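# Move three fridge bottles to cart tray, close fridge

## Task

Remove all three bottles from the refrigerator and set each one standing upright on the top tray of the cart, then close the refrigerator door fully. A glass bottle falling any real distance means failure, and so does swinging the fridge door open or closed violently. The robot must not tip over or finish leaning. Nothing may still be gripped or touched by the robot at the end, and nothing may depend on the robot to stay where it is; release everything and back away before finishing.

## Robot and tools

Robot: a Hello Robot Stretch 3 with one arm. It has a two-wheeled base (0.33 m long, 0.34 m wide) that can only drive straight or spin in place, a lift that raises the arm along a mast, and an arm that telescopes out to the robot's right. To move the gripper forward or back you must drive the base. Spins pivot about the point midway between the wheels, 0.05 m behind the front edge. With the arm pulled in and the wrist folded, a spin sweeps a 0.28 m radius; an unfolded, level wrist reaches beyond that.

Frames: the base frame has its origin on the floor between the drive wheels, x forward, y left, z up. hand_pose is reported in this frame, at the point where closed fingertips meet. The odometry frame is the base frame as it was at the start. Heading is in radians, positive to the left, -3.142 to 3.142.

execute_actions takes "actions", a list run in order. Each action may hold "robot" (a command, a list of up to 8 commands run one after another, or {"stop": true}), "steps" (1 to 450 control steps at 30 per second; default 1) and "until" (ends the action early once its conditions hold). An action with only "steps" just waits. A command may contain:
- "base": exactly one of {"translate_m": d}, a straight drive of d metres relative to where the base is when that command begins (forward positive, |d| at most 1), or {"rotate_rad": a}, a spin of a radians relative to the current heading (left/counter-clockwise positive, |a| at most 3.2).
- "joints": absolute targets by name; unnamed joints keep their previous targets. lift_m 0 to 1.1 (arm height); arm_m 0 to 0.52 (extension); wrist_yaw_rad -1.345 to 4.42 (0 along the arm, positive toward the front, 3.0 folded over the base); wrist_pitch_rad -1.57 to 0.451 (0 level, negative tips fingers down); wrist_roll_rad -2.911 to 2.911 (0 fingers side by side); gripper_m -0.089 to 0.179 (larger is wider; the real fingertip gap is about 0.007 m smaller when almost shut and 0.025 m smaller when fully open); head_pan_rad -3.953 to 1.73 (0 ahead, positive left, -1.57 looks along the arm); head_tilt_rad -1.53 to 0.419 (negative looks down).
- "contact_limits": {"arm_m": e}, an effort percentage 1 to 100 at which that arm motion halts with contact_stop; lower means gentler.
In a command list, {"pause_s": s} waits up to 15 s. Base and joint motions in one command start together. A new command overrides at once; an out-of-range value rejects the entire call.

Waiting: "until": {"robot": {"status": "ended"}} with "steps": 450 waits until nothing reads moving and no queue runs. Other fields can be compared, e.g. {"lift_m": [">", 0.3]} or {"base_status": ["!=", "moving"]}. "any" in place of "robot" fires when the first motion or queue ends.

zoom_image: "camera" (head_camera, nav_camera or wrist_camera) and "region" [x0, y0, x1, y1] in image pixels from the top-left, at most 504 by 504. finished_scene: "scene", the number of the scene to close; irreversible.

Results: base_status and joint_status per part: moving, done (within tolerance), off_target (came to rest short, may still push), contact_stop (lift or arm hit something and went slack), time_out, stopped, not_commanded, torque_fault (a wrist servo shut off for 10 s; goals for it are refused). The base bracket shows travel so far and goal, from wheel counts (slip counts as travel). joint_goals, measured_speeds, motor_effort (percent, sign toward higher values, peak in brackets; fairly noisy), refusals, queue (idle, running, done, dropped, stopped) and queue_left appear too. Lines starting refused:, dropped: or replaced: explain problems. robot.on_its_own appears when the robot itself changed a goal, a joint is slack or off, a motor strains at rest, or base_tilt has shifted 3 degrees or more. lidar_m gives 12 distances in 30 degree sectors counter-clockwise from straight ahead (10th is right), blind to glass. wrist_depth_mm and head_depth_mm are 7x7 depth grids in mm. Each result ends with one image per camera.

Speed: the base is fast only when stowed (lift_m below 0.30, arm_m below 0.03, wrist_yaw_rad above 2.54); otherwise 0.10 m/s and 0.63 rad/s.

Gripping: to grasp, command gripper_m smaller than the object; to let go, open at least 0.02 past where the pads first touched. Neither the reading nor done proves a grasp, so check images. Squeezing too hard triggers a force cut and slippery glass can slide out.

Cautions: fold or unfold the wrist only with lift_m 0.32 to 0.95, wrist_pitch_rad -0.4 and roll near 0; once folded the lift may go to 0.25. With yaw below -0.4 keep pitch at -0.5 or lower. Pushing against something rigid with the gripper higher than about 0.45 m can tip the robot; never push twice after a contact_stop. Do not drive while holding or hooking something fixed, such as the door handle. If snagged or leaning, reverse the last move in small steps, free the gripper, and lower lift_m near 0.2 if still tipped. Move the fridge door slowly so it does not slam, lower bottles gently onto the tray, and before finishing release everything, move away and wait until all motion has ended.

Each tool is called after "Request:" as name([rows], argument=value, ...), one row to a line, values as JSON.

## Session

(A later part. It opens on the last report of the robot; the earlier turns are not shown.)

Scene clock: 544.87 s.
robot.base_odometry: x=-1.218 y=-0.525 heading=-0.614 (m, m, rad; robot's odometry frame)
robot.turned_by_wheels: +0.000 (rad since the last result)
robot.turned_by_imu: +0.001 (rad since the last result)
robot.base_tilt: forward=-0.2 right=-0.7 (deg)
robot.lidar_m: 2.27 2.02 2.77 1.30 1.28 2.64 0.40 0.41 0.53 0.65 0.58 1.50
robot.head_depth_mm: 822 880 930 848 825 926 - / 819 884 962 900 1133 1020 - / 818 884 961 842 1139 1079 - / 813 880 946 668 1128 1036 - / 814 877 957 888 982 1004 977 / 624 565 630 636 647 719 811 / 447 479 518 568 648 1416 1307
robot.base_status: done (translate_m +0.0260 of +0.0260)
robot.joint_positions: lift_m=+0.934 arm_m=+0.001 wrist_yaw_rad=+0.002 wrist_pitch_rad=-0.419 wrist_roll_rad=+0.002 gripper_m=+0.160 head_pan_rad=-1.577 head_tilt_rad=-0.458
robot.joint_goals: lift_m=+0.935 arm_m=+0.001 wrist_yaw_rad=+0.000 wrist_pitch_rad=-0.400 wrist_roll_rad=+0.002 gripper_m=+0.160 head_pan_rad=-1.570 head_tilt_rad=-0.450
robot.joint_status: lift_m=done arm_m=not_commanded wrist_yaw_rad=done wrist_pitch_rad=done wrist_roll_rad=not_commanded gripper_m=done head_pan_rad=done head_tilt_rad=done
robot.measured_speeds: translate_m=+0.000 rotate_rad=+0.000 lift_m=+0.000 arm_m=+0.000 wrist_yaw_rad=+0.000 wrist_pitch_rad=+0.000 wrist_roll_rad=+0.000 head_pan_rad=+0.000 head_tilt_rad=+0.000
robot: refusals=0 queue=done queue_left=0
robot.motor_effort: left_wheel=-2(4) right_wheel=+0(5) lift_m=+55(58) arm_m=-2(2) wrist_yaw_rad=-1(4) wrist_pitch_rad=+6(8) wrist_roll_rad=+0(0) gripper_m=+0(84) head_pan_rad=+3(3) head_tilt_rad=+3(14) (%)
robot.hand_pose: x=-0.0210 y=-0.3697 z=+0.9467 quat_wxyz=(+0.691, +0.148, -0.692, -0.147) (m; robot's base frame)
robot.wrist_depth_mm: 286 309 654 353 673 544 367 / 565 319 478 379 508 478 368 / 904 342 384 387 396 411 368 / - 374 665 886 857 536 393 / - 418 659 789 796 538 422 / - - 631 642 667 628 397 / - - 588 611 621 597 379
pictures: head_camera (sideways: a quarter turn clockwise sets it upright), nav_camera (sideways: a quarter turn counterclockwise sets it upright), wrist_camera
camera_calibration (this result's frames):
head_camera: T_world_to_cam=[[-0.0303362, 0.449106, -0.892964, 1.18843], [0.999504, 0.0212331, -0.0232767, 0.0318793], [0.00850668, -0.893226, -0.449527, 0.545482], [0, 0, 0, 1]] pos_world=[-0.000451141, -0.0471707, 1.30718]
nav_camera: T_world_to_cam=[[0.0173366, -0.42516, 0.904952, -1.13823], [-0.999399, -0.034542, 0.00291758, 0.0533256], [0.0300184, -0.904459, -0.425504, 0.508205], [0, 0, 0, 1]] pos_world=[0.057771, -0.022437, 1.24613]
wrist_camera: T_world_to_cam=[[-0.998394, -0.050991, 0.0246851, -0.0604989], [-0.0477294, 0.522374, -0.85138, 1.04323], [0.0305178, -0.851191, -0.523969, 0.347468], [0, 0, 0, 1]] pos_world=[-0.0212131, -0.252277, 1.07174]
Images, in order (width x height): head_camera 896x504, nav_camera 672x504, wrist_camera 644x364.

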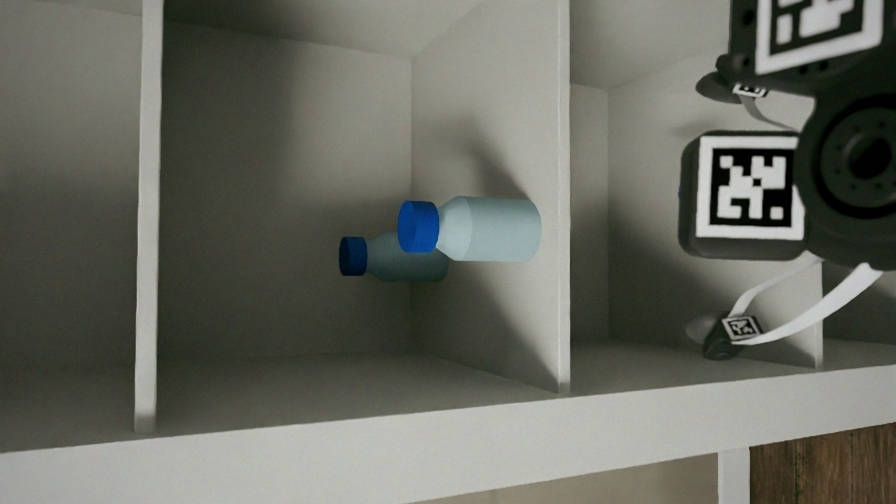

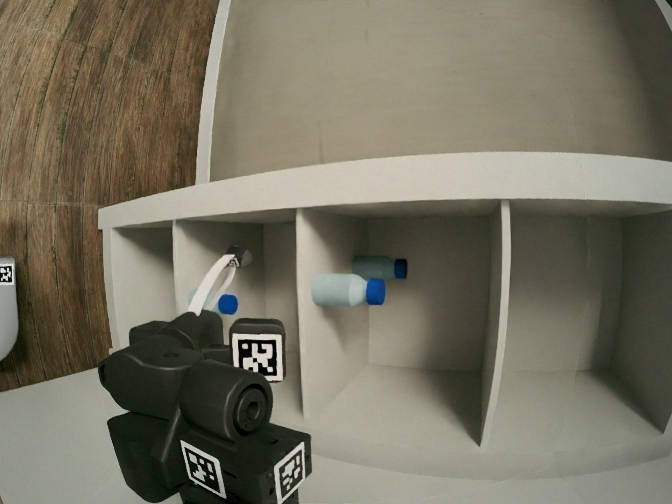

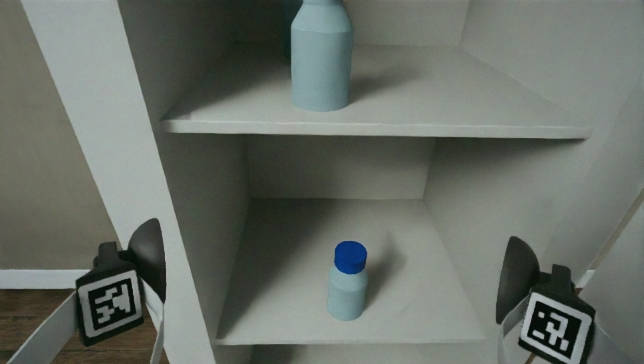

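Request:
execute_actions([
  {"robot":{"joints":{"arm_m":0.17,"lift_m":0.945},"contact_limits":{"arm_m":25}},"steps":200,"until":{"robot":{"status":"ended"}}},
])

Scene clock: 606.57 s.
robot.base_odometry: x=-1.218 y=-0.525 heading=-0.614 (m, m, rad; robot's odometry frame)
robot.turned_by_wheels: +0.000 (rad since the last result)
robot.turned_by_imu: +0.000 (rad since the last result)
robot.base_tilt: forward=-0.2 right=-0.7 (deg)
robot.lidar_m: 2.28 2.02 2.78 1.30 1.28 2.64 0.40 0.41 0.53 0.65 0.58 1.50
robot.head_depth_mm: 823 879 931 904 - 898 867 / 817 881 962 1009 - 923 1105 / 816 882 957 949 - 899 1105 / 817 883 944 749 716 950 1106 / 813 879 953 885 971 976 980 / 623 565 632 632 647 722 812 / 447 478 518 569 647 1427 1300
robot.base_status: done (translate_m +0.0260 of +0.0260)
robot.joint_positions: lift_m=+0.944 arm_m=+0.170 wrist_yaw_rad=+0.001 wrist_pitch_rad=-0.419 wrist_roll_rad=+0.002 gripper_m=+0.160 head_pan_rad=-1.577 head_tilt_rad=-0.458
robot.joint_goals: lift_m=+0.945 arm_m=+0.170 wrist_yaw_rad=+0.000 wrist_pitch_rad=-0.400 wrist_roll_rad=+0.002 gripper_m=+0.160 head_pan_rad=-1.570 head_tilt_rad=-0.450
robot.joint_status: lift_m=done arm_m=done wrist_yaw_rad=done wrist_pitch_rad=done wrist_roll_rad=not_commanded gripper_m=done head_pan_rad=done head_tilt_rad=done
robot.measured_speeds: translate_m=+0.000 rotate_rad=+0.000 lift_m=+0.000 arm_m=+0.000 wrist_yaw_rad=+0.000 wrist_pitch_rad=+0.000 wrist_roll_rad=+0.000 head_pan_rad=+0.000 head_tilt_rad=+0.000
robot: refusals=0 queue=done queue_left=0
robot.motor_effort: left_wheel=-2(2) right_wheel=+0(0) lift_m=+55(56) arm_m=+2(5) wrist_yaw_rad=-1(2) wrist_pitch_rad=+6(6) wrist_roll_rad=+0(0) gripper_m=+1(0) head_pan_rad=+2(2) head_tilt_rad=+3(4) (%)
robot.contact_limits: arm_m 25 (drawing in: default 34, maximum 55; extending or still: default 45, maximum 74)
robot.hand_pose: x=-0.0212 y=-0.5389 z=+0.9567 quat_wxyz=(+0.691, +0.148, -0.692, -0.147) (m; robot's base frame)
robot.wrist_depth_mm: 228 331 519 194 535 523 351 / 229 331 480 207 538 487 355 / 229 320 357 222 375 375 342 / 229 272 276 244 285 290 293 / 222 232 234 236 240 243 246 / 228 - 637 680 699 589 338 / 256 365 568 579 590 556 320
pictures: head_camera (sideways: a quarter turn clockwise sets it upright), nav_camera (sideways: a quarter turn counterclockwise sets it upright), wrist_camera
camera_calibration (this result's frames):
head_camera: T_world_to_cam=[[-0.0303372, 0.448915, -0.893059, 1.18856], [0.999504, 0.0212279, -0.0232825, 0.0318869], [0.00850589, -0.893322, -0.449336, 0.545234], [0, 0, 0, 1]] pos_world=[-0.000451146, -0.0471695, 1.30719]
nav_camera: T_world_to_cam=[[0.0173376, -0.424967, 0.905043, -1.13835], [-0.999399, -0.0345412, 0.00292625, 0.0533143], [0.0300177, -0.90455, -0.42531, 0.507954], [0, 0, 0, 1]] pos_world=[0.057771, -0.022449, 1.24614]
wrist_camera: T_world_to_cam=[[-0.998441, -0.0500671, 0.0246851, -0.0690848], [-0.047246, 0.522416, -0.851381, 1.14016], [0.0297303, -0.851219, -0.523967, 0.208635], [0, 0, 0, 1]] pos_world=[-0.0213119, -0.421502, 1.08173]
Images, in order (width x height): head_camera 896x504, nav_camera 672x504, wrist_camera 644x364.

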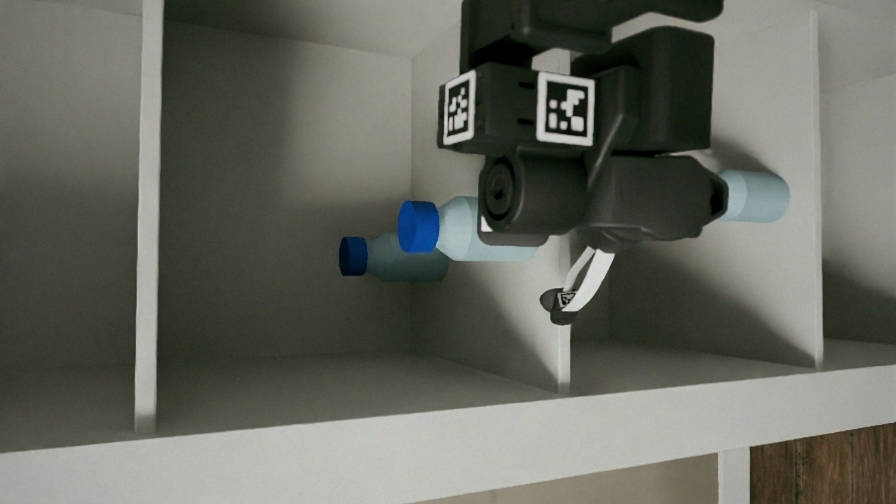

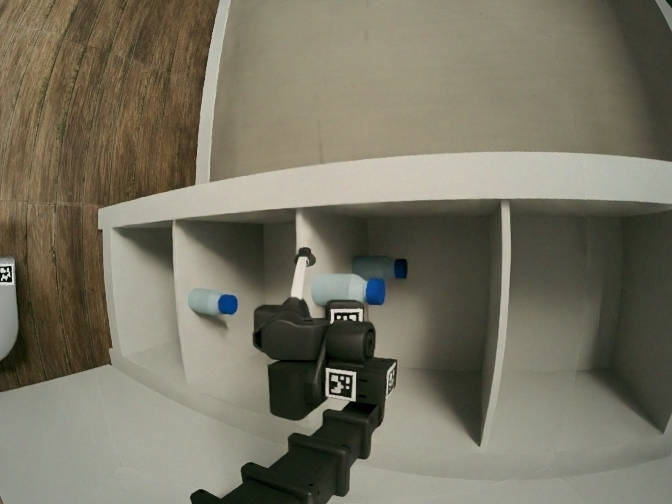

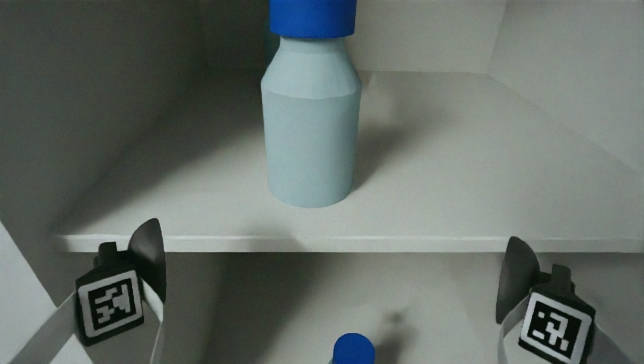

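Request:
zoom_image(camera="wrist_camera", region=[60, 150, 400, 364])

Request:
zoom_image(camera="head_camera", region=[400, 150, 800, 400])

Region (60, 150, 400, 364) of wrist_camera's 644x364 image, scaled by 1.482; it fills the top 317 rows of this view, and the rest is white.

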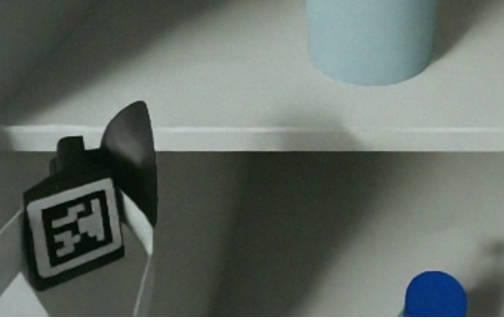

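Region (400, 150, 800, 400) of head_camera's 896x504 image, scaled by 1.260, with more detail than that image has; it fills the top 315 rows of this view, and the rest is white.

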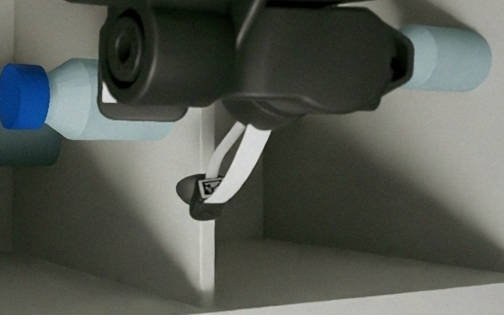

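Request:
execute_actions([
  {"robot":{"base":{"translate_m":0.018},"joints":{"lift_m":0.96}},"steps":120,"until":{"robot":{"status":"ended"}}},
  {"robot":{"joints":{"arm_m":0.255},"contact_limits":{"arm_m":25}},"steps":150,"until":{"robot":{"status":"ended"}}},
])

Scene clock: 729.27 s.
robot.base_odometry: x=-1.203 y=-0.536 heading=-0.614 (m, m, rad; robot's odometry frame)
robot.turned_by_wheels: +0.000 (rad since the last result)
robot.turned_by_imu: +0.000 (rad since the last result)
robot.base_tilt: forward=-0.2 right=-0.7 (deg)
robot.lidar_m: 2.26 2.00 2.78 2.64 1.29 2.66 0.42 0.42 0.55 0.58 0.58 1.51
robot.head_depth_mm: 820 877 940 - 1001 924 872 / 818 887 962 - 1181 987 1109 / 817 883 953 - 1157 924 1104 / 814 878 946 861 1146 981 1105 / 810 867 943 862 838 953 870 / 536 488 542 584 637 712 811 / 441 477 517 582 1255 1445 1308
robot.base_status: done (translate_m +0.0180 of +0.0180)
robot.joint_positions: lift_m=+0.959 arm_m=+0.255 wrist_yaw_rad=+0.001 wrist_pitch_rad=-0.419 wrist_roll_rad=+0.002 gripper_m=+0.160 head_pan_rad=-1.577 head_tilt_rad=-0.458
robot.joint_goals: lift_m=+0.960 arm_m=+0.255 wrist_yaw_rad=+0.000 wrist_pitch_rad=-0.400 wrist_roll_rad=+0.002 gripper_m=+0.160 head_pan_rad=-1.570 head_tilt_rad=-0.450
robot.joint_status: lift_m=done arm_m=done wrist_yaw_rad=done wrist_pitch_rad=done wrist_roll_rad=not_commanded gripper_m=done head_pan_rad=done head_tilt_rad=done
robot.measured_speeds: translate_m=+0.000 rotate_rad=+0.000 lift_m=+0.000 arm_m=+0.000 wrist_yaw_rad=+0.000 wrist_pitch_rad=+0.000 wrist_roll_rad=+0.000 head_pan_rad=+0.000 head_tilt_rad=+0.000
robot: refusals=0 queue=done queue_left=0
robot.motor_effort: left_wheel=-2(3) right_wheel=+0(3) lift_m=+56(57) arm_m=+2(3) wrist_yaw_rad=-1(1) wrist_pitch_rad=+5(6) wrist_roll_rad=+0(0) gripper_m=+0(0) head_pan_rad=+3(2) head_tilt_rad=+3(4) (%)
robot.contact_limits: arm_m 25 (drawing in: default 34, maximum 55; extending or still: default 45, maximum 74)
robot.hand_pose: x=-0.0212 y=-0.6239 z=+0.9717 quat_wxyz=(+0.691, +0.148, -0.692, -0.147) (m; robot's base frame)
robot.wrist_depth_mm: 211 306 444 323 446 456 366 / 212 308 481 124 480 491 371 / 212 309 396 141 388 415 366 / 213 287 302 143 286 316 321 / 212 252 247 155 244 257 259 / 201 - 208 176 212 215 217 / 173 175 180 181 182 184 192
pictures: head_camera (sideways: a quarter turn clockwise sets it upright), nav_camera (sideways: a quarter turn counterclockwise sets it upright), wrist_camera
camera_calibration (this result's frames):
head_camera: T_world_to_cam=[[-0.0303373, 0.4489, -0.893067, 1.18857], [0.999504, 0.0212275, -0.0232829, 0.0318875], [0.00850585, -0.89333, -0.449321, 0.545215], [0, 0, 0, 1]] pos_world=[-0.000451145, -0.0471695, 1.30719]
nav_camera: T_world_to_cam=[[0.0173377, -0.424952, 0.90505, -1.13836], [-0.999399, -0.0345411, 0.00292691, 0.0533135], [0.0300176, -0.904557, -0.425296, 0.507935], [0, 0, 0, 1]] pos_world=[0.057771, -0.0224499, 1.24614]
wrist_camera: T_world_to_cam=[[-0.998441, -0.0500622, 0.0246857, -0.0737096], [-0.0472436, 0.522409, -0.851385, 1.19734], [0.0297262, -0.851224, -0.52396, 0.144128], [0, 0, 0, 1]] pos_world=[-0.0213124, -0.506506, 1.09673]
Images, in order (width x height): head_camera 896x504, nav_camera 672x504, wrist_camera 644x364.

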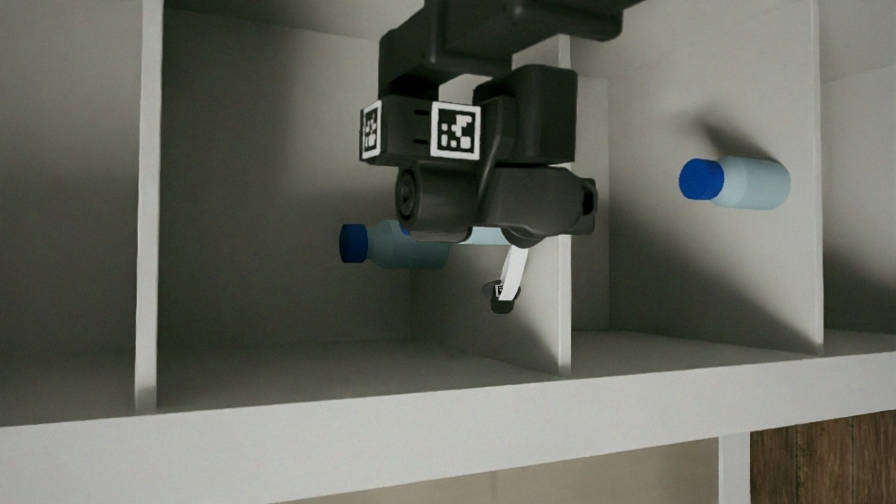

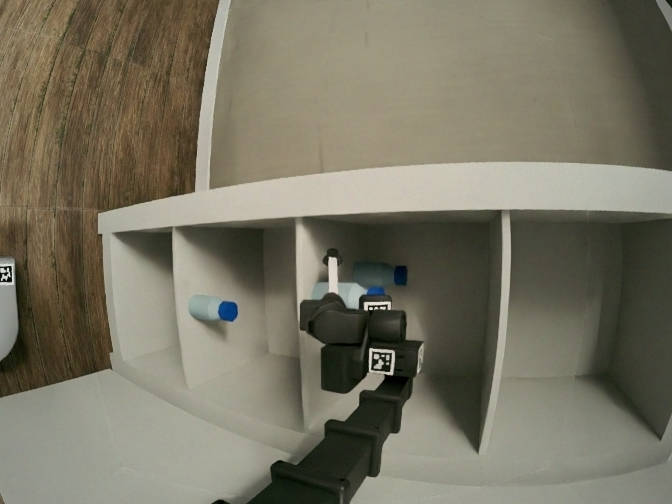

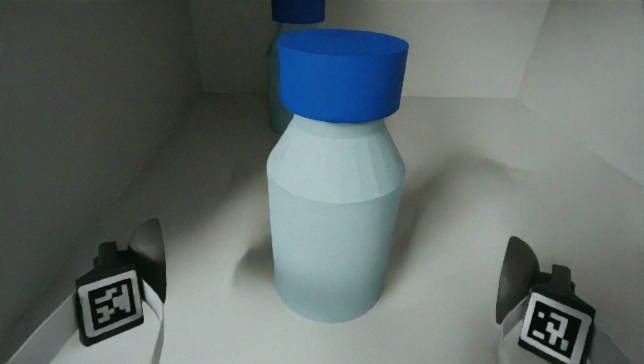

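Request:
execute_actions([
  {"robot":{"joints":{"arm_m":0.289},"contact_limits":{"arm_m":25}},"steps":100,"until":{"robot":{"status":"ended"}}},
])

Scene clock: 765.70 s.
robot.base_odometry: x=-1.203 y=-0.536 heading=-0.614 (m, m, rad; robot's odometry frame)
robot.turned_by_wheels: +0.000 (rad since the last result)
robot.turned_by_imu: +0.000 (rad since the last result)
robot.base_tilt: forward=-0.2 right=-0.7 (deg)
robot.lidar_m: 2.26 2.00 2.78 2.63 1.29 2.66 0.42 0.42 0.55 0.58 0.58 1.50
robot.head_depth_mm: 820 878 930 - 973 928 871 / 817 880 945 - 1165 987 1101 / 814 881 957 - 1165 922 1105 / 814 881 943 863 1130 986 1099 / 810 865 944 837 835 950 867 / 534 488 540 584 636 711 811 / 441 477 518 583 1260 1439 1311
robot.base_status: done (translate_m +0.0180 of +0.0180)
robot.joint_positions: lift_m=+0.959 arm_m=+0.289 wrist_yaw_rad=+0.001 wrist_pitch_rad=-0.419 wrist_roll_rad=+0.002 gripper_m=+0.160 head_pan_rad=-1.577 head_tilt_rad=-0.458
robot.joint_goals: lift_m=+0.960 arm_m=+0.289 wrist_yaw_rad=+0.000 wrist_pitch_rad=-0.400 wrist_roll_rad=+0.002 gripper_m=+0.160 head_pan_rad=-1.570 head_tilt_rad=-0.450
robot.joint_status: lift_m=done arm_m=done wrist_yaw_rad=done wrist_pitch_rad=done wrist_roll_rad=not_commanded gripper_m=done head_pan_rad=done head_tilt_rad=done
robot.measured_speeds: translate_m=+0.000 rotate_rad=+0.000 lift_m=+0.000 arm_m=+0.000 wrist_yaw_rad=+0.000 wrist_pitch_rad=+0.000 wrist_roll_rad=+0.000 head_pan_rad=+0.000 head_tilt_rad=+0.000
robot: refusals=0 queue=done queue_left=0
robot.motor_effort: left_wheel=-1(1) right_wheel=+0(0) lift_m=+55(56) arm_m=+3(3) wrist_yaw_rad=-1(1) wrist_pitch_rad=+6(6) wrist_roll_rad=+0(0) gripper_m=+0(1) head_pan_rad=+3(3) head_tilt_rad=+3(3) (%)
robot.contact_limits: arm_m 25 (drawing in: default 34, maximum 55; extending or still: default 45, maximum 74)
robot.hand_pose: x=-0.0212 y=-0.6579 z=+0.9717 quat_wxyz=(+0.691, +0.148, -0.692, -0.147) (m; robot's base frame)
robot.wrist_depth_mm: 214 312 417 307 421 427 366 / 215 312 451 95 116 459 365 / 215 312 387 97 109 414 367 / 214 287 303 113 286 317 321 / 216 252 237 114 132 258 258 / 204 - 207 123 201 214 216 / 173 176 179 142 178 183 191
pictures: head_camera (sideways: a quarter turn clockwise sets it upright), nav_camera (sideways: a quarter turn counterclockwise sets it upright), wrist_camera
camera_calibration (this result's frames):
head_camera: T_world_to_cam=[[-0.0303374, 0.448899, -0.893068, 1.18857], [0.999504, 0.0212276, -0.023283, 0.0318875], [0.00850595, -0.893331, -0.44932, 0.545213], [0, 0, 0, 1]] pos_world=[-0.00045114, -0.0471694, 1.30719]
nav_camera: T_world_to_cam=[[0.0173378, -0.424951, 0.905051, -1.13836], [-0.999399, -0.0345412, 0.00292698, 0.0533134], [0.0300177, -0.904557, -0.425294, 0.507933], [0, 0, 0, 1]] pos_world=[0.057771, -0.02245, 1.24614]
wrist_camera: T_world_to_cam=[[-0.998441, -0.0500617, 0.0246855, -0.0754113], [-0.0472432, 0.522409, -0.851385, 1.2151], [0.0297259, -0.851224, -0.52396, 0.115187], [0, 0, 0, 1]] pos_world=[-0.0213125, -0.540505, 1.09673]
Images, in order (width x height): head_camera 896x504, nav_camera 672x504, wrist_camera 644x364.

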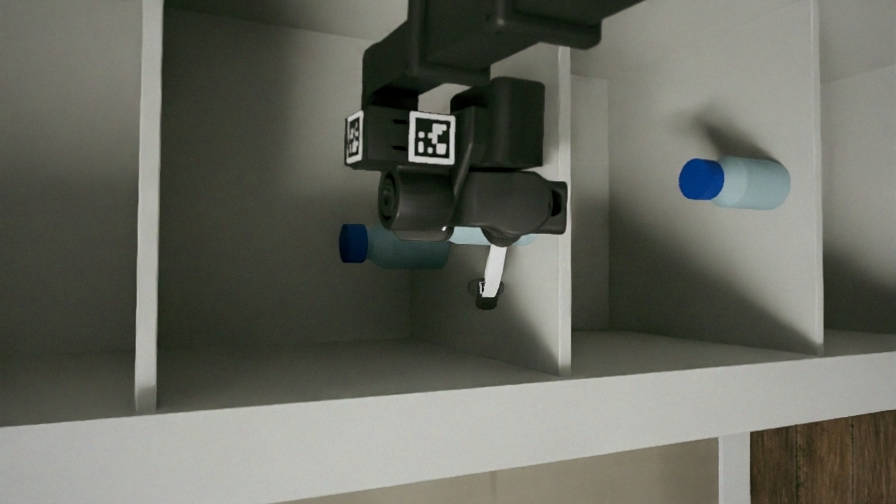

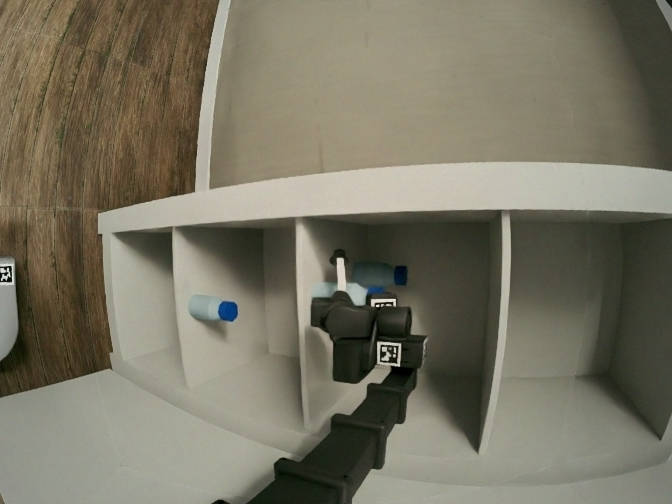

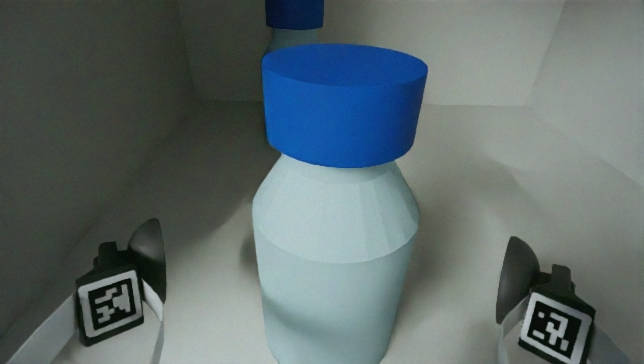

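Request:
execute_actions([
  {"robot":{"joints":{"arm_m":0.297},"contact_limits":{"arm_m":25}},"steps":60,"until":{"robot":{"status":"ended"}}},
  {"robot":{"joints":{"gripper_m":0.045}},"steps":120,"until":{"robot":{"status":"ended"}}},
  {"robot":{"joints":{"gripper_m":0.018}},"steps":60,"until":{"robot":{"status":"ended"}}},
  {"steps":10},
])

Scene clock: 777.07 s.
robot.base_odometry: x=-1.203 y=-0.536 heading=-0.614 (m, m, rad; robot's odometry frame)
robot.turned_by_wheels: +0.000 (rad since the last result)
robot.turned_by_imu: +0.000 (rad since the last result)
robot.base_tilt: forward=-0.2 right=-0.7 (deg)
robot.lidar_m: 2.26 2.00 2.78 2.64 1.29 2.66 0.41 0.42 0.55 0.58 0.58 1.51
robot.head_depth_mm: 820 879 926 - 977 925 876 / 816 886 956 - 1143 985 1103 / 815 880 943 - 1165 898 1100 / 816 878 945 858 1131 982 1101 / 816 868 944 836 835 949 870 / 535 488 542 582 639 712 807 / 440 476 518 582 1255 1440 1317
robot.base_status: done (translate_m +0.0180 of +0.0180)
robot.joint_positions: lift_m=+0.959 arm_m=+0.297 wrist_yaw_rad=+0.001 wrist_pitch_rad=-0.428 wrist_roll_rad=+0.002 gripper_m=+0.019 head_pan_rad=-1.577 head_tilt_rad=-0.458
robot.joint_goals: lift_m=+0.960 arm_m=+0.297 wrist_yaw_rad=+0.000 wrist_pitch_rad=-0.400 wrist_roll_rad=+0.002 gripper_m=+0.018 head_pan_rad=-1.570 head_tilt_rad=-0.450
robot.joint_status: lift_m=done arm_m=done wrist_yaw_rad=done wrist_pitch_rad=done wrist_roll_rad=not_commanded gripper_m=done head_pan_rad=done head_tilt_rad=done
robot.measured_speeds: translate_m=+0.000 rotate_rad=+0.000 lift_m=+0.000 arm_m=+0.000 wrist_yaw_rad=+0.000 wrist_pitch_rad=+0.000 wrist_roll_rad=+0.000 head_pan_rad=+0.000 head_tilt_rad=+0.000
robot: refusals=0 queue=done queue_left=0
robot.motor_effort: left_wheel=-2(3) right_wheel=+0(1) lift_m=+56(55) arm_m=+2(4) wrist_yaw_rad=-1(1) wrist_pitch_rad=+8(8) wrist_roll_rad=+0(0) gripper_m=-20(95) head_pan_rad=+3(2) head_tilt_rad=+3(3) (%)
robot.contact_limits: arm_m 25 (drawing in: default 34, maximum 55; extending or still: default 45, maximum 74)
robot.hand_pose: x=-0.0214 y=-0.6649 z=+0.9697 quat_wxyz=(+0.690, +0.151, -0.691, -0.151) (m; robot's base frame)
robot.wrist_depth_mm: 217 316 411 299 417 423 367 / 217 313 442 87 97 459 363 / 216 317 361 83 89 403 360 / 218 282 296 94 278 309 313 / 215 240 237 102 113 252 254 / 197 203 119 104 109 211 213 / 175 176 172 119 171 182 183
pictures: head_camera (sideways: a quarter turn clockwise sets it upright), nav_camera (sideways: a quarter turn counterclockwise sets it upright), wrist_camera
camera_calibration (this result's frames):
head_camera: T_world_to_cam=[[-0.0303374, 0.448899, -0.893068, 1.18857], [0.999504, 0.0212277, -0.023283, 0.0318875], [0.00850606, -0.893331, -0.44932, 0.545213], [0, 0, 0, 1]] pos_world=[-0.000451134, -0.0471694, 1.30719]
nav_camera: T_world_to_cam=[[0.0173378, -0.424951, 0.905051, -1.13836], [-0.999399, -0.0345413, 0.00292698, 0.0533134], [0.0300178, -0.904557, -0.425294, 0.507933], [0, 0, 0, 1]] pos_world=[0.057771, -0.0224499, 1.24614]
wrist_camera: T_world_to_cam=[[-0.998469, -0.049727, 0.0242438, -0.0751823], [-0.0469578, 0.530099, -0.846635, 1.2175], [0.029249, -0.846477, -0.531622, 0.118832], [0, 0, 0, 1]] pos_world=[-0.0213719, -0.548543, 1.09577]
Images, in order (width x height): head_camera 896x504, nav_camera 672x504, wrist_camera 644x364.

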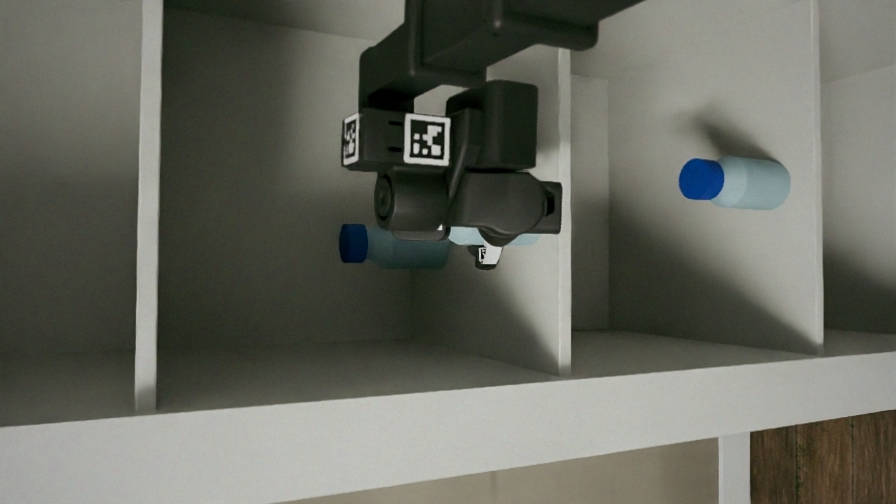

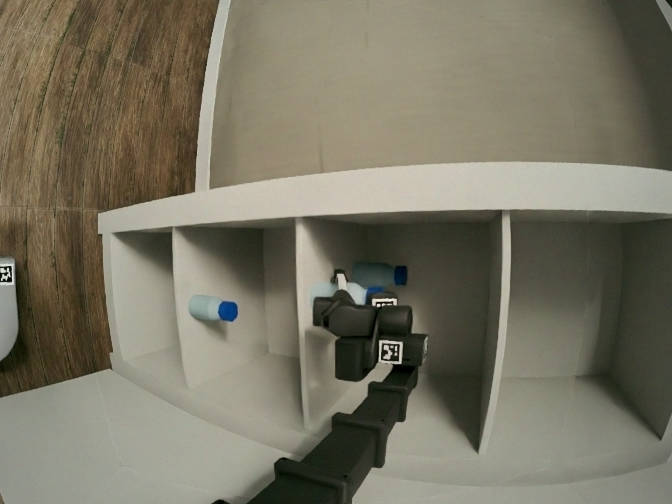

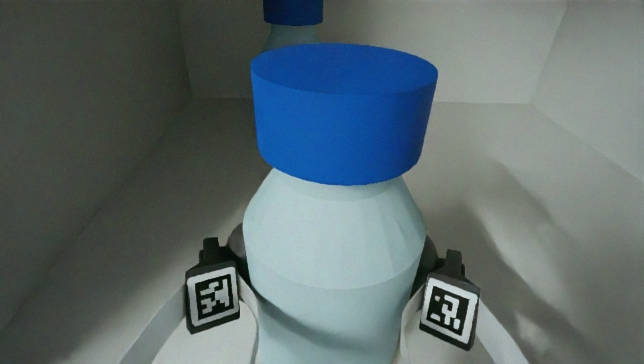

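Request:
execute_actions([
  {"robot":{"joints":{"lift_m":1.0}},"steps":90,"until":{"robot":{"status":"ended"}}},
  {"steps":8},
])

Scene clock: 783.47 s.
robot.base_odometry: x=-1.203 y=-0.536 heading=-0.614 (m, m, rad; robot's odometry frame)
robot.turned_by_wheels: +0.000 (rad since the last result)
robot.turned_by_imu: +0.000 (rad since the last result)
robot.base_tilt: forward=-0.2 right=-0.7 (deg)
robot.lidar_m: 2.26 2.00 2.78 2.63 1.29 2.66 0.42 0.42 0.55 0.58 0.58 1.50
robot.head_depth_mm: 819 877 924 847 869 932 874 / 821 886 930 799 1136 992 1106 / 814 885 934 - 1133 928 1101 / 815 881 944 855 1133 983 1099 / 815 869 943 836 838 947 865 / 534 490 542 584 636 712 809 / 441 476 518 583 1254 1446 1309
robot.base_status: done (translate_m +0.0180 of +0.0180)
robot.joint_positions: lift_m=+0.999 arm_m=+0.297 wrist_yaw_rad=+0.001 wrist_pitch_rad=-0.445 wrist_roll_rad=+0.002 gripper_m=+0.022 head_pan_rad=-1.577 head_tilt_rad=-0.458
robot.joint_goals: lift_m=+1.000 arm_m=+0.297 wrist_yaw_rad=+0.000 wrist_pitch_rad=-0.400 wrist_roll_rad=+0.002 gripper_m=+0.021 head_pan_rad=-1.570 head_tilt_rad=-0.450
robot.joint_status: lift_m=done arm_m=done wrist_yaw_rad=done wrist_pitch_rad=done wrist_roll_rad=not_commanded gripper_m=done head_pan_rad=done head_tilt_rad=done
robot.measured_speeds: translate_m=+0.000 rotate_rad=+0.000 lift_m=+0.000 arm_m=+0.000 wrist_yaw_rad=+0.000 wrist_pitch_rad=+0.000 wrist_roll_rad=+0.000 head_pan_rad=+0.000 head_tilt_rad=+0.000
robot: refusals=0 queue=done queue_left=0
robot.motor_effort: left_wheel=-2(2) right_wheel=+1(0) lift_m=+59(61) arm_m=+2(2) wrist_yaw_rad=-1(1) wrist_pitch_rad=+13(14) wrist_roll_rad=+0(0) gripper_m=-19(20) head_pan_rad=+3(3) head_tilt_rad=+3(2) (%)
robot.contact_limits: arm_m 25 (drawing in: default 34, maximum 55; extending or still: default 45, maximum 74)
robot.hand_pose: x=-0.0214 y=-0.6627 z=+1.0060 quat_wxyz=(+0.689, +0.156, -0.690, -0.156) (m; robot's base frame)
robot.wrist_depth_mm: 215 311 411 402 421 423 363 / 216 313 444 85 96 458 366 / 215 316 448 86 94 470 366 / 217 315 353 102 335 371 349 / 217 277 289 104 114 300 306 / 217 245 121 105 111 255 255 / 207 213 209 119 206 220 221
pictures: head_camera (sideways: a quarter turn clockwise sets it upright), nav_camera (sideways: a quarter turn counterclockwise sets it upright), wrist_camera
camera_calibration (this result's frames):
head_camera: T_world_to_cam=[[-0.0303374, 0.448899, -0.893068, 1.18857], [0.999504, 0.0212277, -0.023283, 0.0318875], [0.00850606, -0.893331, -0.44932, 0.545213], [0, 0, 0, 1]] pos_world=[-0.000451134, -0.0471694, 1.30719]
nav_camera: T_world_to_cam=[[0.0173378, -0.424951, 0.905051, -1.13836], [-0.999399, -0.0345413, 0.00292698, 0.0533134], [0.0300178, -0.904557, -0.425294, 0.507933], [0, 0, 0, 1]] pos_world=[0.057771, -0.0224499, 1.24614]
wrist_camera: T_world_to_cam=[[-0.998468, -0.0501121, 0.0234474, -0.075413], [-0.0469671, 0.543734, -0.837942, 1.24739], [0.0292419, -0.83776, -0.545255, 0.159399], [0, 0, 0, 1]] pos_world=[-0.0213721, -0.548492, 1.13393]
Images, in order (width x height): head_camera 896x504, nav_camera 672x504, wrist_camera 644x364.

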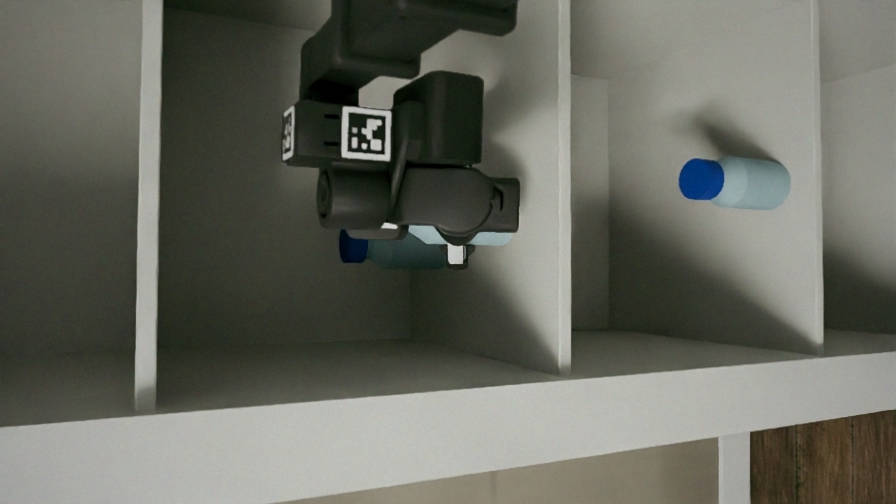

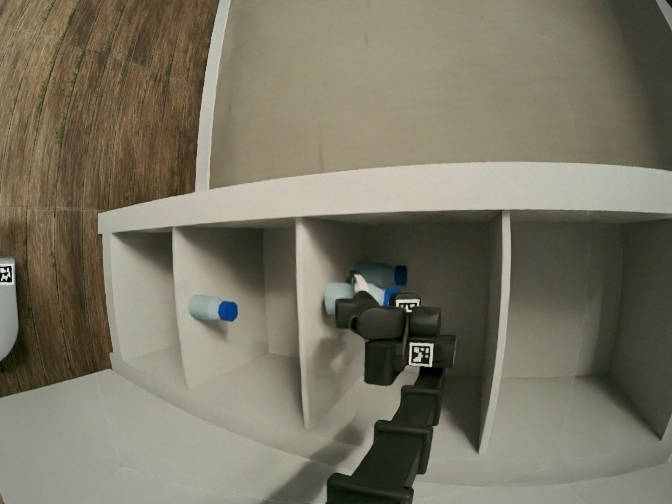

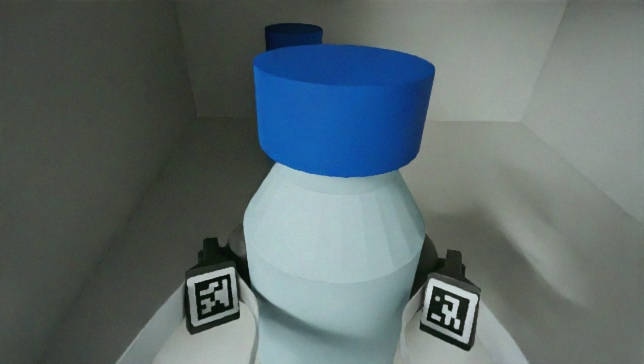

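Request:
execute_actions([
  {"robot":[{"joints":{"arm_m":0.0}},{"base":{"rotate_rad":1.865},"joints":{"head_pan_rad":0.0,"head_tilt_rad":-0.7}},{"base":{"translate_m":0.76}}],"steps":450,"until":{"robot":{"status":"ended"}}},
])

Scene clock: 848.73 s.
robot.base_odometry: x=-0.968 y=+0.173 heading=+1.251 (m, m, rad; robot's odometry frame)
robot.turned_by_wheels: +1.865 (rad since the last result)
robot.turned_by_imu: +1.903 (rad since the last result)
robot.base_tilt: forward=-0.6 right=-0.8 (deg)
robot.lidar_m: 0.53 0.53 2.35 2.34 2.19 0.68 1.33 2.11 2.43 1.96 2.23 1.92
robot.head_depth_mm: 1516 1679 1908 2035 1633 1355 1164 / 1542 1720 1944 2053 1633 1357 1162 / 1591 1782 2011 2040 1632 1359 1159 / 1630 1822 1957 769 982 984 1137 / 1674 1844 1069 795 984 927 1116 / 1722 1933 1058 797 985 932 1092 / 1793 2021 1062 795 959 905 1093
robot.base_status: moving (translate_m +0.7464 of +0.7600)
robot.joint_positions: lift_m=+0.999 arm_m=+0.001 wrist_yaw_rad=+0.001 wrist_pitch_rad=-0.445 wrist_roll_rad=+0.002 gripper_m=+0.022 head_pan_rad=-0.007 head_tilt_rad=-0.692
robot.joint_goals: lift_m=+1.000 arm_m=+0.000 wrist_yaw_rad=+0.000 wrist_pitch_rad=-0.400 wrist_roll_rad=+0.002 gripper_m=+0.021 head_pan_rad=+0.000 head_tilt_rad=-0.700
robot.joint_status: lift_m=done arm_m=done wrist_yaw_rad=done wrist_pitch_rad=done wrist_roll_rad=not_commanded gripper_m=done head_pan_rad=done head_tilt_rad=done
robot.measured_speeds: translate_m=+0.067 rotate_rad=+0.000 lift_m=+0.000 arm_m=+0.000 wrist_yaw_rad=+0.000 wrist_pitch_rad=+0.000 wrist_roll_rad=+0.000 head_pan_rad=+0.000 head_tilt_rad=+0.000
robot: refusals=0 queue=running queue_left=0
robot.motor_effort: left_wheel=-2(7) right_wheel=-1(3) lift_m=+59(59) arm_m=-5(5) wrist_yaw_rad=-1(1) wrist_pitch_rad=+13(13) wrist_roll_rad=+0(0) gripper_m=-19(19) head_pan_rad=+3(35) head_tilt_rad=-4(19) (%)
robot.hand_pose: x=-0.0214 y=-0.3666 z=+1.0059 quat_wxyz=(+0.689, +0.156, -0.690, -0.156) (m; robot's base frame)
robot.wrist_depth_mm: - - - - - - - / - - - 85 96 - - / - - - 86 94 - - / - - - 102 - - - / - - - 103 114 - - / - - 120 106 112 - - / - - - 120 - - -
pictures: head_camera (sideways: a quarter turn clockwise sets it upright), nav_camera (sideways: a quarter turn counterclockwise sets it upright), wrist_camera
camera_calibration (this result's frames):
head_camera: T_world_to_cam=[[-0.643313, -0.0284691, -0.765074, 1.02542], [-0.0247866, 0.999559, -0.0163526, 0.0291071], [0.765202, 0.00844369, -0.643735, 0.793538], [0, 0, 0, 1]] pos_world=[0.0531733, -0.00660184, 1.29583]
nav_camera: T_world_to_cam=[[0.62277, 0.0154713, 0.782252, -0.981924], [0.0330315, -0.999433, -0.00653049, 0.0593276], [0.781708, 0.0299059, -0.622928, 0.760485], [0, 0, 0, 1]] pos_world=[0.015076, 0.0517425, 1.24223]
wrist_camera: T_world_to_cam=[[-0.998468, -0.0501232, 0.0234389, -0.0605662], [-0.046974, 0.543961, -0.837795, 1.08625], [0.0292431, -0.837612, -0.545482, 0.407747], [0, 0, 0, 1]] pos_world=[-0.0213714, -0.252382, 1.1339]
Images, in order (width x height): head_camera 896x504, nav_camera 672x504, wrist_camera 644x364.

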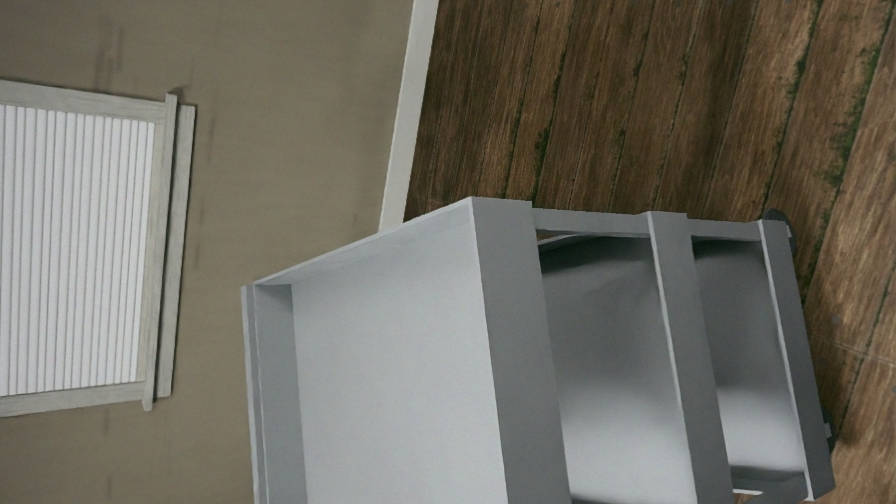

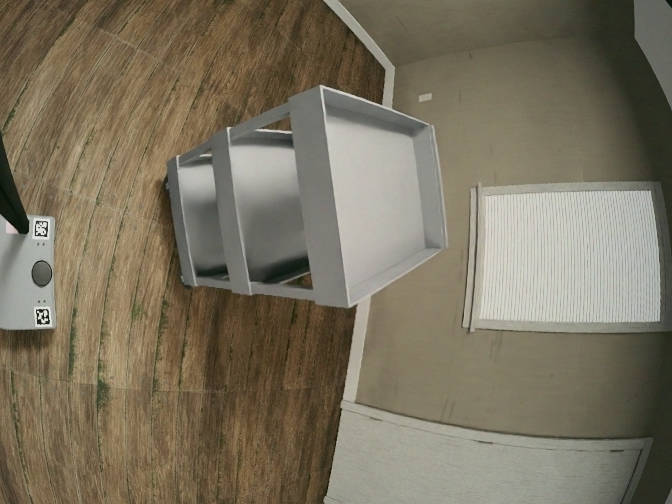

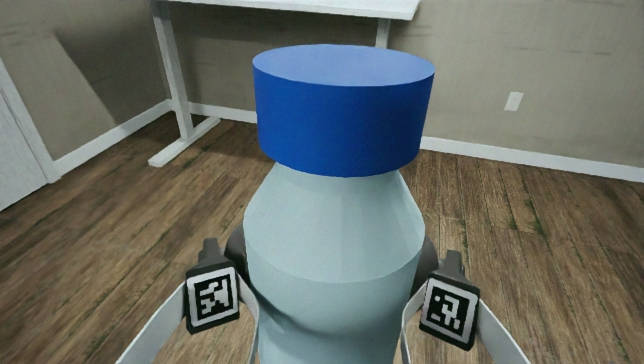

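Request:
zoom_image(camera="head_camera", region=[220, 170, 600, 504])

Request:
zoom_image(camera="nav_camera", region=[280, 60, 480, 330])

Region (220, 170, 600, 504) of head_camera's 896x504 image, scaled by 1.326, with more detail than that image has; it fills the top 443 rows of this view, and the rest is white.

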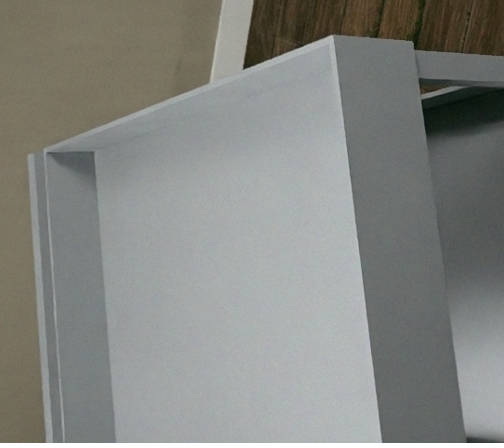

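Region (280, 60, 480, 330) of nav_camera's 672x504 image, scaled by 1.867, with more detail than that image has; it fills the left 373 columns of this view, and the rest is white.

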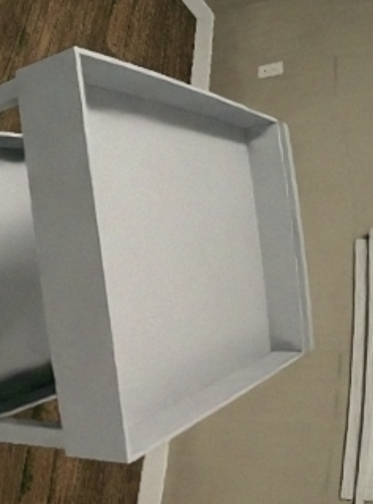

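Request:
execute_actions([
  {"robot":[{"base":{"translate_m":0.05}},{"base":{"rotate_rad":1.757},"joints":{"head_pan_rad":-1.57,"head_tilt_rad":-0.7}}],"steps":300,"until":{"robot":{"status":"ended"}}},
])

Scene clock: 921.87 s.
robot.base_odometry: x=-0.948 y=+0.233 heading=+3.008 (m, m, rad; robot's odometry frame)
robot.turned_by_wheels: +1.757 (rad since the last result)
robot.turned_by_imu: +1.790 (rad since the last result)
robot.base_tilt: forward=-0.2 right=-0.7 (deg)
robot.lidar_m: 2.36 0.74 0.73 1.39 2.49 1.97 2.43 1.97 0.49 0.47 0.48 2.33
robot.head_depth_mm: 1492 1645 1829 - - - - / 1567 1742 1924 - - - - / 1640 1824 1021 - - - - / 1708 1936 1062 824 631 912 1089 / 1831 2071 1064 794 643 908 1093 / 1914 2165 1017 796 645 912 1095 / 2046 2314 2533 766 649 896 1155
robot.base_status: done (rotate_rad +1.7569 of +1.7570)
robot.joint_positions: lift_m=+0.999 arm_m=+0.001 wrist_yaw_rad=+0.001 wrist_pitch_rad=-0.445 wrist_roll_rad=+0.002 gripper_m=+0.022 head_pan_rad=-1.563 head_tilt_rad=-0.692
robot.joint_goals: lift_m=+1.000 arm_m=+0.000 wrist_yaw_rad=+0.000 wrist_pitch_rad=-0.400 wrist_roll_rad=+0.002 gripper_m=+0.021 head_pan_rad=-1.570 head_tilt_rad=-0.700
robot.joint_status: lift_m=done arm_m=done wrist_yaw_rad=done wrist_pitch_rad=done wrist_roll_rad=not_commanded gripper_m=done head_pan_rad=done head_tilt_rad=done
robot.measured_speeds: translate_m=+0.000 rotate_rad=+0.000 lift_m=+0.000 arm_m=+0.000 wrist_yaw_rad=+0.000 wrist_pitch_rad=+0.000 wrist_roll_rad=+0.000 head_pan_rad=+0.000 head_tilt_rad=+0.000
robot: refusals=0 queue=done queue_left=0
robot.motor_effort: left_wheel=-1(6) right_wheel=+0(4) lift_m=+59(59) arm_m=-5(5) wrist_yaw_rad=-1(1) wrist_pitch_rad=+13(13) wrist_roll_rad=+0(0) gripper_m=-19(20) head_pan_rad=-3(36) head_tilt_rad=-3(4) (%)
robot.hand_pose: x=-0.0214 y=-0.3666 z=+1.0059 quat_wxyz=(+0.689, +0.156, -0.690, -0.156) (m; robot's base frame)
robot.wrist_depth_mm: - - - - - - - / - - 825 85 96 - - / - 696 695 86 94 - - / - 541 567 102 - - - / 427 471 472 103 114 - - / 346 346 120 106 111 - - / 438 659 643 120 365 - -
pictures: head_camera (sideways: a quarter turn clockwise sets it upright), nav_camera (sideways: a quarter turn counterclockwise sets it upright), wrist_camera
camera_calibration (this result's frames):
head_camera: T_world_to_cam=[[-0.0380313, 0.642863, -0.765036, 1.02168], [0.99908, 0.0396467, -0.0163508, 0.0228591], [0.0198198, -0.764954, -0.64378, 0.798142], [0, 0, 0, 1]] pos_world=[0.000198813, -0.0471658, 1.29583]
nav_camera: T_world_to_cam=[[0.0247296, -0.622516, 0.782216, -0.978228], [-0.998831, -0.0478875, -0.00653282, 0.065625], [0.0415251, -0.78114, -0.622973, 0.765059], [0, 0, 0, 1]] pos_world=[0.0579703, -0.00820221, 1.24223]
wrist_camera: T_world_to_cam=[[-0.998468, -0.0501224, 0.0234438, -0.0605715], [-0.0469777, 0.543961, -0.837795, 1.08625], [0.0292397, -0.837612, -0.545482, 0.407748], [0, 0, 0, 1]] pos_world=[-0.0213714, -0.252381, 1.1339]
Images, in order (width x height): head_camera 896x504, nav_camera 672x504, wrist_camera 644x364.

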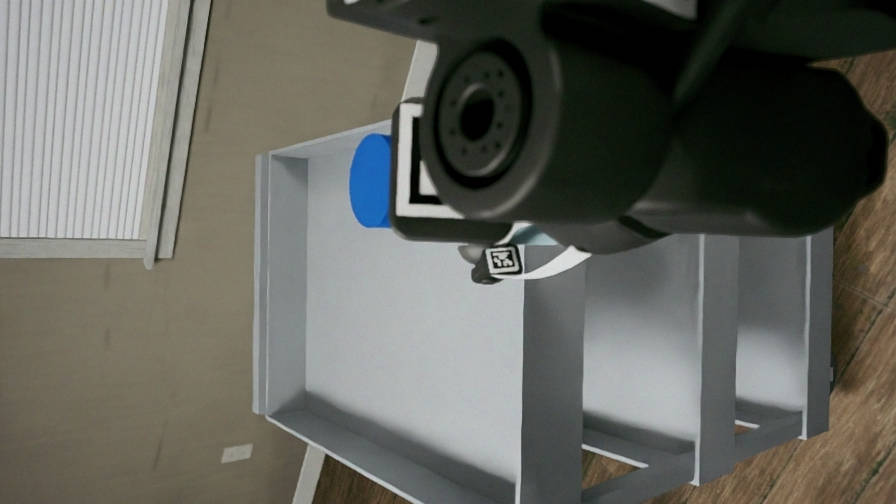

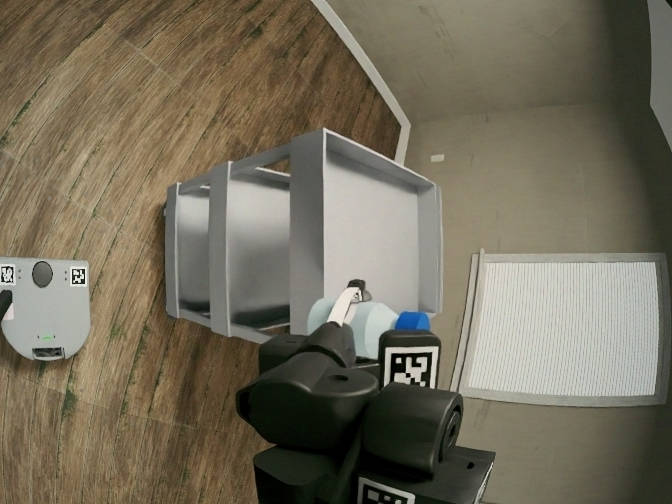

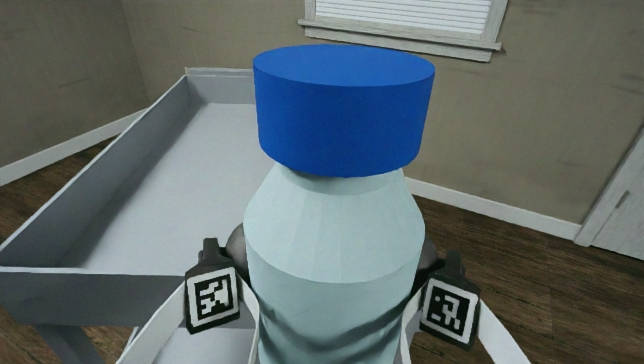

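Request:
zoom_image(camera="head_camera", region=[230, 120, 620, 504])

Region (230, 120, 620, 504) of head_camera's 896x504 image, scaled by 1.292, with more detail than that image has; it fills the top 496 rows of this view, and the rest is white.

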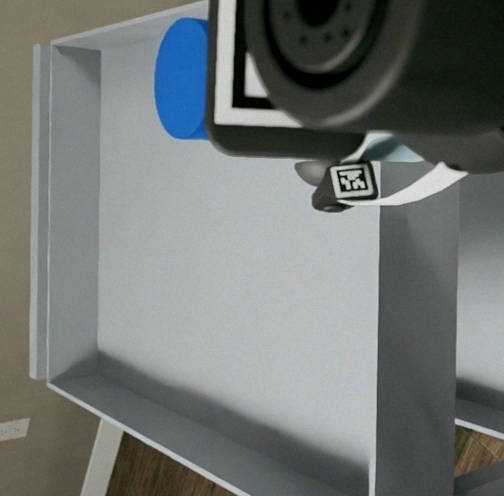

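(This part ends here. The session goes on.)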